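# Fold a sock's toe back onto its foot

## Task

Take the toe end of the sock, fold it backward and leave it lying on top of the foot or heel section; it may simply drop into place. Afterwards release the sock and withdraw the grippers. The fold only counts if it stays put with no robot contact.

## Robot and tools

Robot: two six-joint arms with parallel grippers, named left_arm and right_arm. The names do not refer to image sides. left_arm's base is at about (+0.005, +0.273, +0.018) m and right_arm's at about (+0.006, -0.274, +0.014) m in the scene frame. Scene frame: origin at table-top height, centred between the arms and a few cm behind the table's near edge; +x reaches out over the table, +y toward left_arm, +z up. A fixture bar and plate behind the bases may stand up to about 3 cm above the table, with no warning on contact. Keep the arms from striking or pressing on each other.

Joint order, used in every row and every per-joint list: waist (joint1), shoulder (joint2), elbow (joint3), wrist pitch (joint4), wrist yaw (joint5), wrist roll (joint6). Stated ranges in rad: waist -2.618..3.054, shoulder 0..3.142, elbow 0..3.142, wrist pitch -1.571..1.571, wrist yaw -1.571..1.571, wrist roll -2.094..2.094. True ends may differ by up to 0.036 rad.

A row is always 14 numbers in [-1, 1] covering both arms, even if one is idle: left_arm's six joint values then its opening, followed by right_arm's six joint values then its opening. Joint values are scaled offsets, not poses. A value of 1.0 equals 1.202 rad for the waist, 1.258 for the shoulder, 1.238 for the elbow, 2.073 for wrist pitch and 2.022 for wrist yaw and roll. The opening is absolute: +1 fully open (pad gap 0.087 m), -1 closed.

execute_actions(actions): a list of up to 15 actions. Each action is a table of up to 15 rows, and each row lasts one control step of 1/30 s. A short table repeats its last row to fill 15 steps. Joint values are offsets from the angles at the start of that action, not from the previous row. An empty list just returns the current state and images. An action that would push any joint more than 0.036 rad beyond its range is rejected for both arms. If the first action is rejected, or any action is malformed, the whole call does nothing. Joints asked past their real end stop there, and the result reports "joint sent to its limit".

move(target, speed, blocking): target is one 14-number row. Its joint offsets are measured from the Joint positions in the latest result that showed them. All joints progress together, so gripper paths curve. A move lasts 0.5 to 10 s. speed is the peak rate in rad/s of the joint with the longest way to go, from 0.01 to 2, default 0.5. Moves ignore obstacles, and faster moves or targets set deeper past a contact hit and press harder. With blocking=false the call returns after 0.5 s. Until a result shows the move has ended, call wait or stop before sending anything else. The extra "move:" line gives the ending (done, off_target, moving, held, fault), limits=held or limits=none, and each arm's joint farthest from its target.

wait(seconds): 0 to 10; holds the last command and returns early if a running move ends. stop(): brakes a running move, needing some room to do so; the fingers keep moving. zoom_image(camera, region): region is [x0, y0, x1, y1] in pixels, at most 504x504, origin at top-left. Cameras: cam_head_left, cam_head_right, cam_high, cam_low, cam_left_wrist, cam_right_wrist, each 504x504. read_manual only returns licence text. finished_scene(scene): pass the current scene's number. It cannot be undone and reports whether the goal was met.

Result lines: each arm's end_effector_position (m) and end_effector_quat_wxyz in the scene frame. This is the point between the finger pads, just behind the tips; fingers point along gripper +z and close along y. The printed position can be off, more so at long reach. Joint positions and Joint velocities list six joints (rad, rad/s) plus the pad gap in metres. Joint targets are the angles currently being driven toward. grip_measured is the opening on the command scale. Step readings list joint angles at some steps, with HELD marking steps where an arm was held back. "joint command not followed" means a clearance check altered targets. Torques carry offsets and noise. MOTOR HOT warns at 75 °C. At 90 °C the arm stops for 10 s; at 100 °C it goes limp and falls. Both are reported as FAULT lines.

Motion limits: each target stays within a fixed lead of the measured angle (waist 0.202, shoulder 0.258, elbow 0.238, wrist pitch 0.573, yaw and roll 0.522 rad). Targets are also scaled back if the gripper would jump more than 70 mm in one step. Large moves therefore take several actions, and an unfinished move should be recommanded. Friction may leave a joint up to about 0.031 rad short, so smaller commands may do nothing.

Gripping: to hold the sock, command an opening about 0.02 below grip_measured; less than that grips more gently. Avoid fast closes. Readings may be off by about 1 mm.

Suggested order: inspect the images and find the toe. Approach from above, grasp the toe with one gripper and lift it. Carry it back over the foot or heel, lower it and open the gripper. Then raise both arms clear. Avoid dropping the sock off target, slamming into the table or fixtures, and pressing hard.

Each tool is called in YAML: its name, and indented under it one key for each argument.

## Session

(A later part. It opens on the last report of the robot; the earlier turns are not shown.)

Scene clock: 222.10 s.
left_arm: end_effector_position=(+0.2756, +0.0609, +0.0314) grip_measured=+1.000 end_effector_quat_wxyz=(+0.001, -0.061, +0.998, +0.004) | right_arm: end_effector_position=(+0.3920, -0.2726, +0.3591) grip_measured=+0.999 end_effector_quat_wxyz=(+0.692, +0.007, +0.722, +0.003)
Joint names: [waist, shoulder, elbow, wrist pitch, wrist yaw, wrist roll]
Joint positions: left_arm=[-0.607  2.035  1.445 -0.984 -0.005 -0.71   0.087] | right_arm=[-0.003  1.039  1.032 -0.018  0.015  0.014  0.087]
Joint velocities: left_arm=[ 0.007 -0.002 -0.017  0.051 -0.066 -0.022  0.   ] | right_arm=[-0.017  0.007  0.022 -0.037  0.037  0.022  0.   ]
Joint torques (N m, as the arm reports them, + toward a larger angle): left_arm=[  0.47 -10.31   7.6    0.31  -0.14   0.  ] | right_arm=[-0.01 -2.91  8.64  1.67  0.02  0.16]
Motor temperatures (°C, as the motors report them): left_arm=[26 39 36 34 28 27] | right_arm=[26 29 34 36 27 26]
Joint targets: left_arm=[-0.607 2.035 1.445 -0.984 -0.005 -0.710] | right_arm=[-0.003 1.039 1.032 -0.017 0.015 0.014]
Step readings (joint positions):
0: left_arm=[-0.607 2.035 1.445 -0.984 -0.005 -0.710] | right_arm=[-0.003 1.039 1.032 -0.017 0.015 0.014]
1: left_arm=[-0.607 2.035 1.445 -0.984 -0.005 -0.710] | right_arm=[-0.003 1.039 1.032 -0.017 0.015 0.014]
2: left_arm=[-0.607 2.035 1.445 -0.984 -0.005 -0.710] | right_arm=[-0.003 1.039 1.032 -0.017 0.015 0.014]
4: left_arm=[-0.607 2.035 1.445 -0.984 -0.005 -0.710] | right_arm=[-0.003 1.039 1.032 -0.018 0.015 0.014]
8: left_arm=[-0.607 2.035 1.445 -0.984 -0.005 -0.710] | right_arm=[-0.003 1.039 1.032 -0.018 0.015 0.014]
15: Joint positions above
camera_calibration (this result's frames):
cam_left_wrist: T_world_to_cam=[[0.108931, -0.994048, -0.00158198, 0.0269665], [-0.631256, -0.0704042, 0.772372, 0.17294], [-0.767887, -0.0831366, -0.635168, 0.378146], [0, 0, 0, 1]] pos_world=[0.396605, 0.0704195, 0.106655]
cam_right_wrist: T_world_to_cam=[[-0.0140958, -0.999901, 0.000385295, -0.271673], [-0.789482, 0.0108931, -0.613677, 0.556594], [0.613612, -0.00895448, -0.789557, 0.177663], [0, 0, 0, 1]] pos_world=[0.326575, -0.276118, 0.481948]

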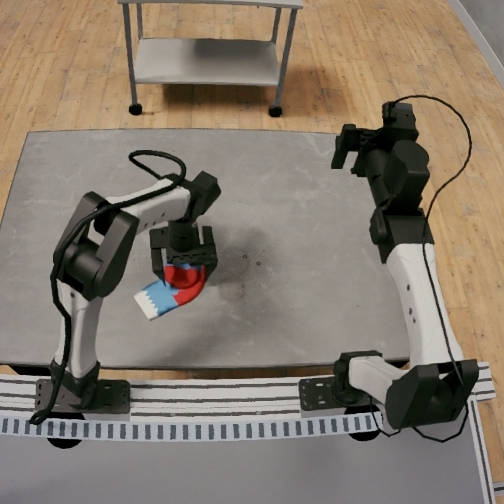

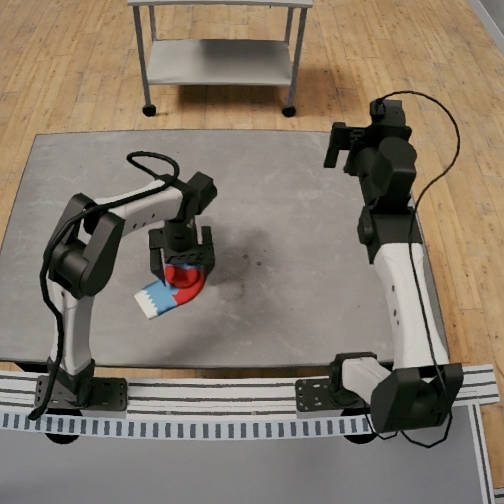

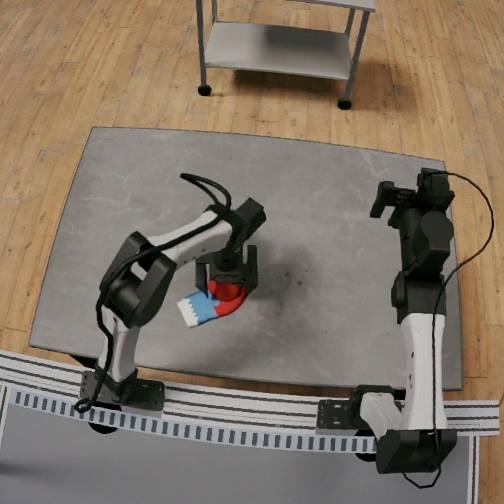

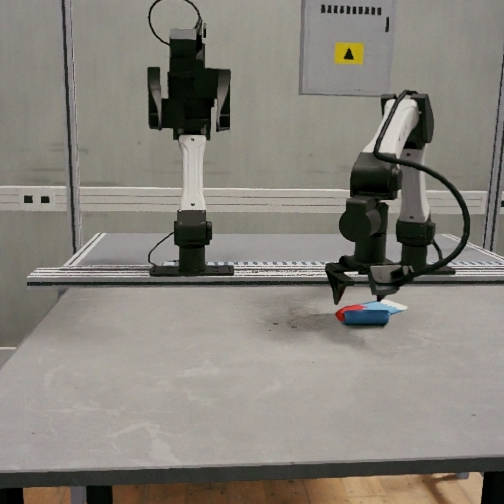

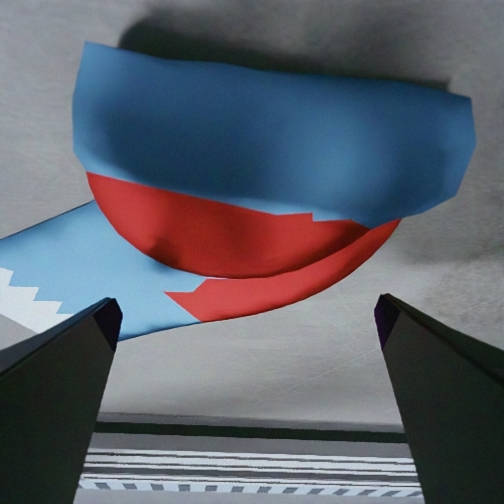

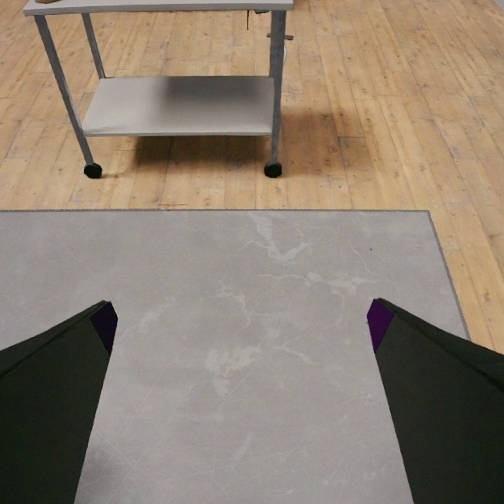

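move:
  target: [0.45,-0.8,-0.3,0,0,0,1,0,0,0,0,0,0,1]
  speed: 1.0

zoom_image:
  camera: "cam_head_left"
  region: [120,230,240,340]

Scene clock: 228.87 s.
left_arm: end_effector_position=(+0.2563, +0.2322, +0.2167) grip_measured=+1.000 end_effector_quat_wxyz=(+0.302, -0.305, +0.896, -0.117) | right_arm: end_effector_position=(+0.3920, -0.2726, +0.3588) grip_measured=+0.999 end_effector_quat_wxyz=(+0.692, +0.007, +0.722, +0.003)
Joint names: [waist, shoulder, elbow, wrist pitch, wrist yaw, wrist roll]
Joint positions: left_arm=[-0.076  1.034  1.096 -0.975 -0.007 -0.71   0.087] | right_arm=[-0.003  1.039  1.032 -0.02   0.015  0.014  0.087]
Joint velocities: left_arm=[-0.012 -0.002  0.007 -0.007 -0.022 -0.037  0.   ] | right_arm=[-0.002  0.007  0.002 -0.066 -0.022  0.037 -0.   ]
Joint torques (N m, as the arm reports them, + toward a larger angle): left_arm=[ 1.21 -2.74  6.85  1.38 -0.13  0.05] | right_arm=[-0.01 -2.92  8.63  1.67  0.02  0.16]
Motor temperatures (°C, as the motors report them): left_arm=[26 40 36 34 28 27] | right_arm=[26 29 34 36 27 26]
Joint targets: left_arm=[-0.066 1.028 1.073 -0.985 -0.006 -0.710] | right_arm=[-0.003 1.039 1.032 -0.018 0.015 0.014]
move: off_target (left_arm); limits=none; left_arm: farthest joint: the elbow, 0.022 radians from its target (0.371 radians at the start); right_arm: farthest joint: the wrist pitch, 0.002 radians from its target (0.000 radians at the start)
camera_calibration (this result's frames):
cam_left_wrist: T_world_to_cam=[[0.462316, -0.794832, 0.393072, -0.0227254], [-0.880635, -0.359745, 0.308325, 0.261303], [-0.103661, -0.488697, -0.866273, 0.469336], [0, 0, 0, 1]] pos_world=[0.28927, 0.305303, 0.33494]
cam_right_wrist: T_world_to_cam=[[-0.0140937, -0.999901, 0.000412307, -0.271684], [-0.790184, 0.0108851, -0.612773, 0.556321], [0.612708, -0.00896206, -0.790259, 0.17808], [0, 0, 0, 1]] pos_world=[0.326656, -0.276117, 0.48174]

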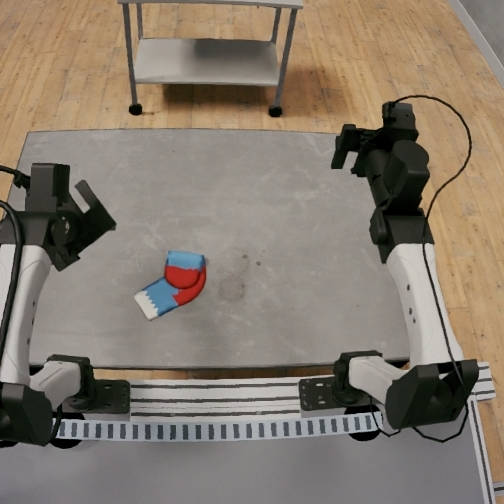

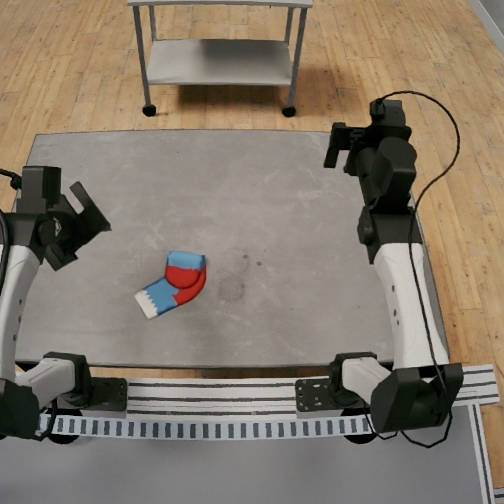

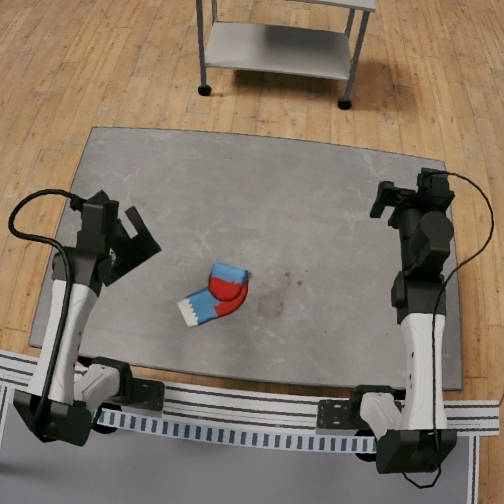

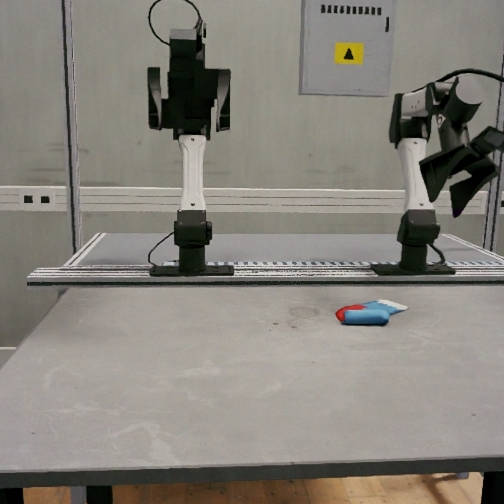

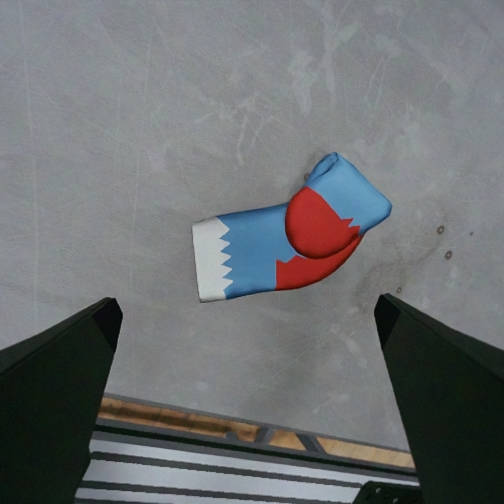

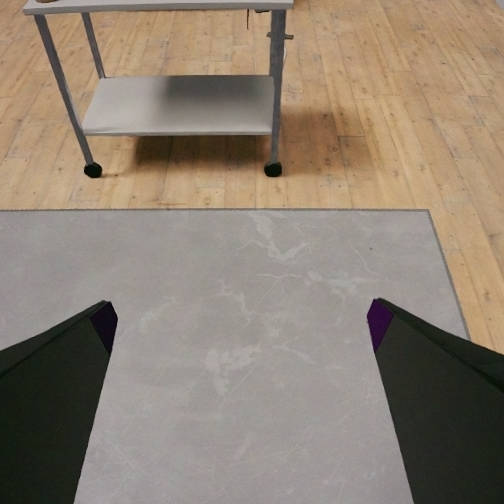

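Region (120, 230, 240, 340) of cam_head_left's 504x504 image, scaled by 4.200, with more detail than that image has; it fills the top 462 rows of this view, and the rest is white.

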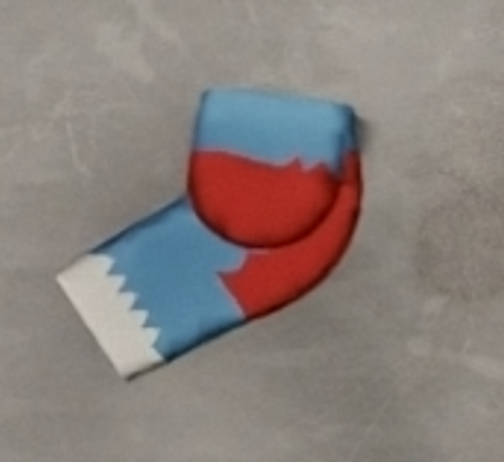

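finished_scene:
  scene: 1

The scene is finished: the task was done.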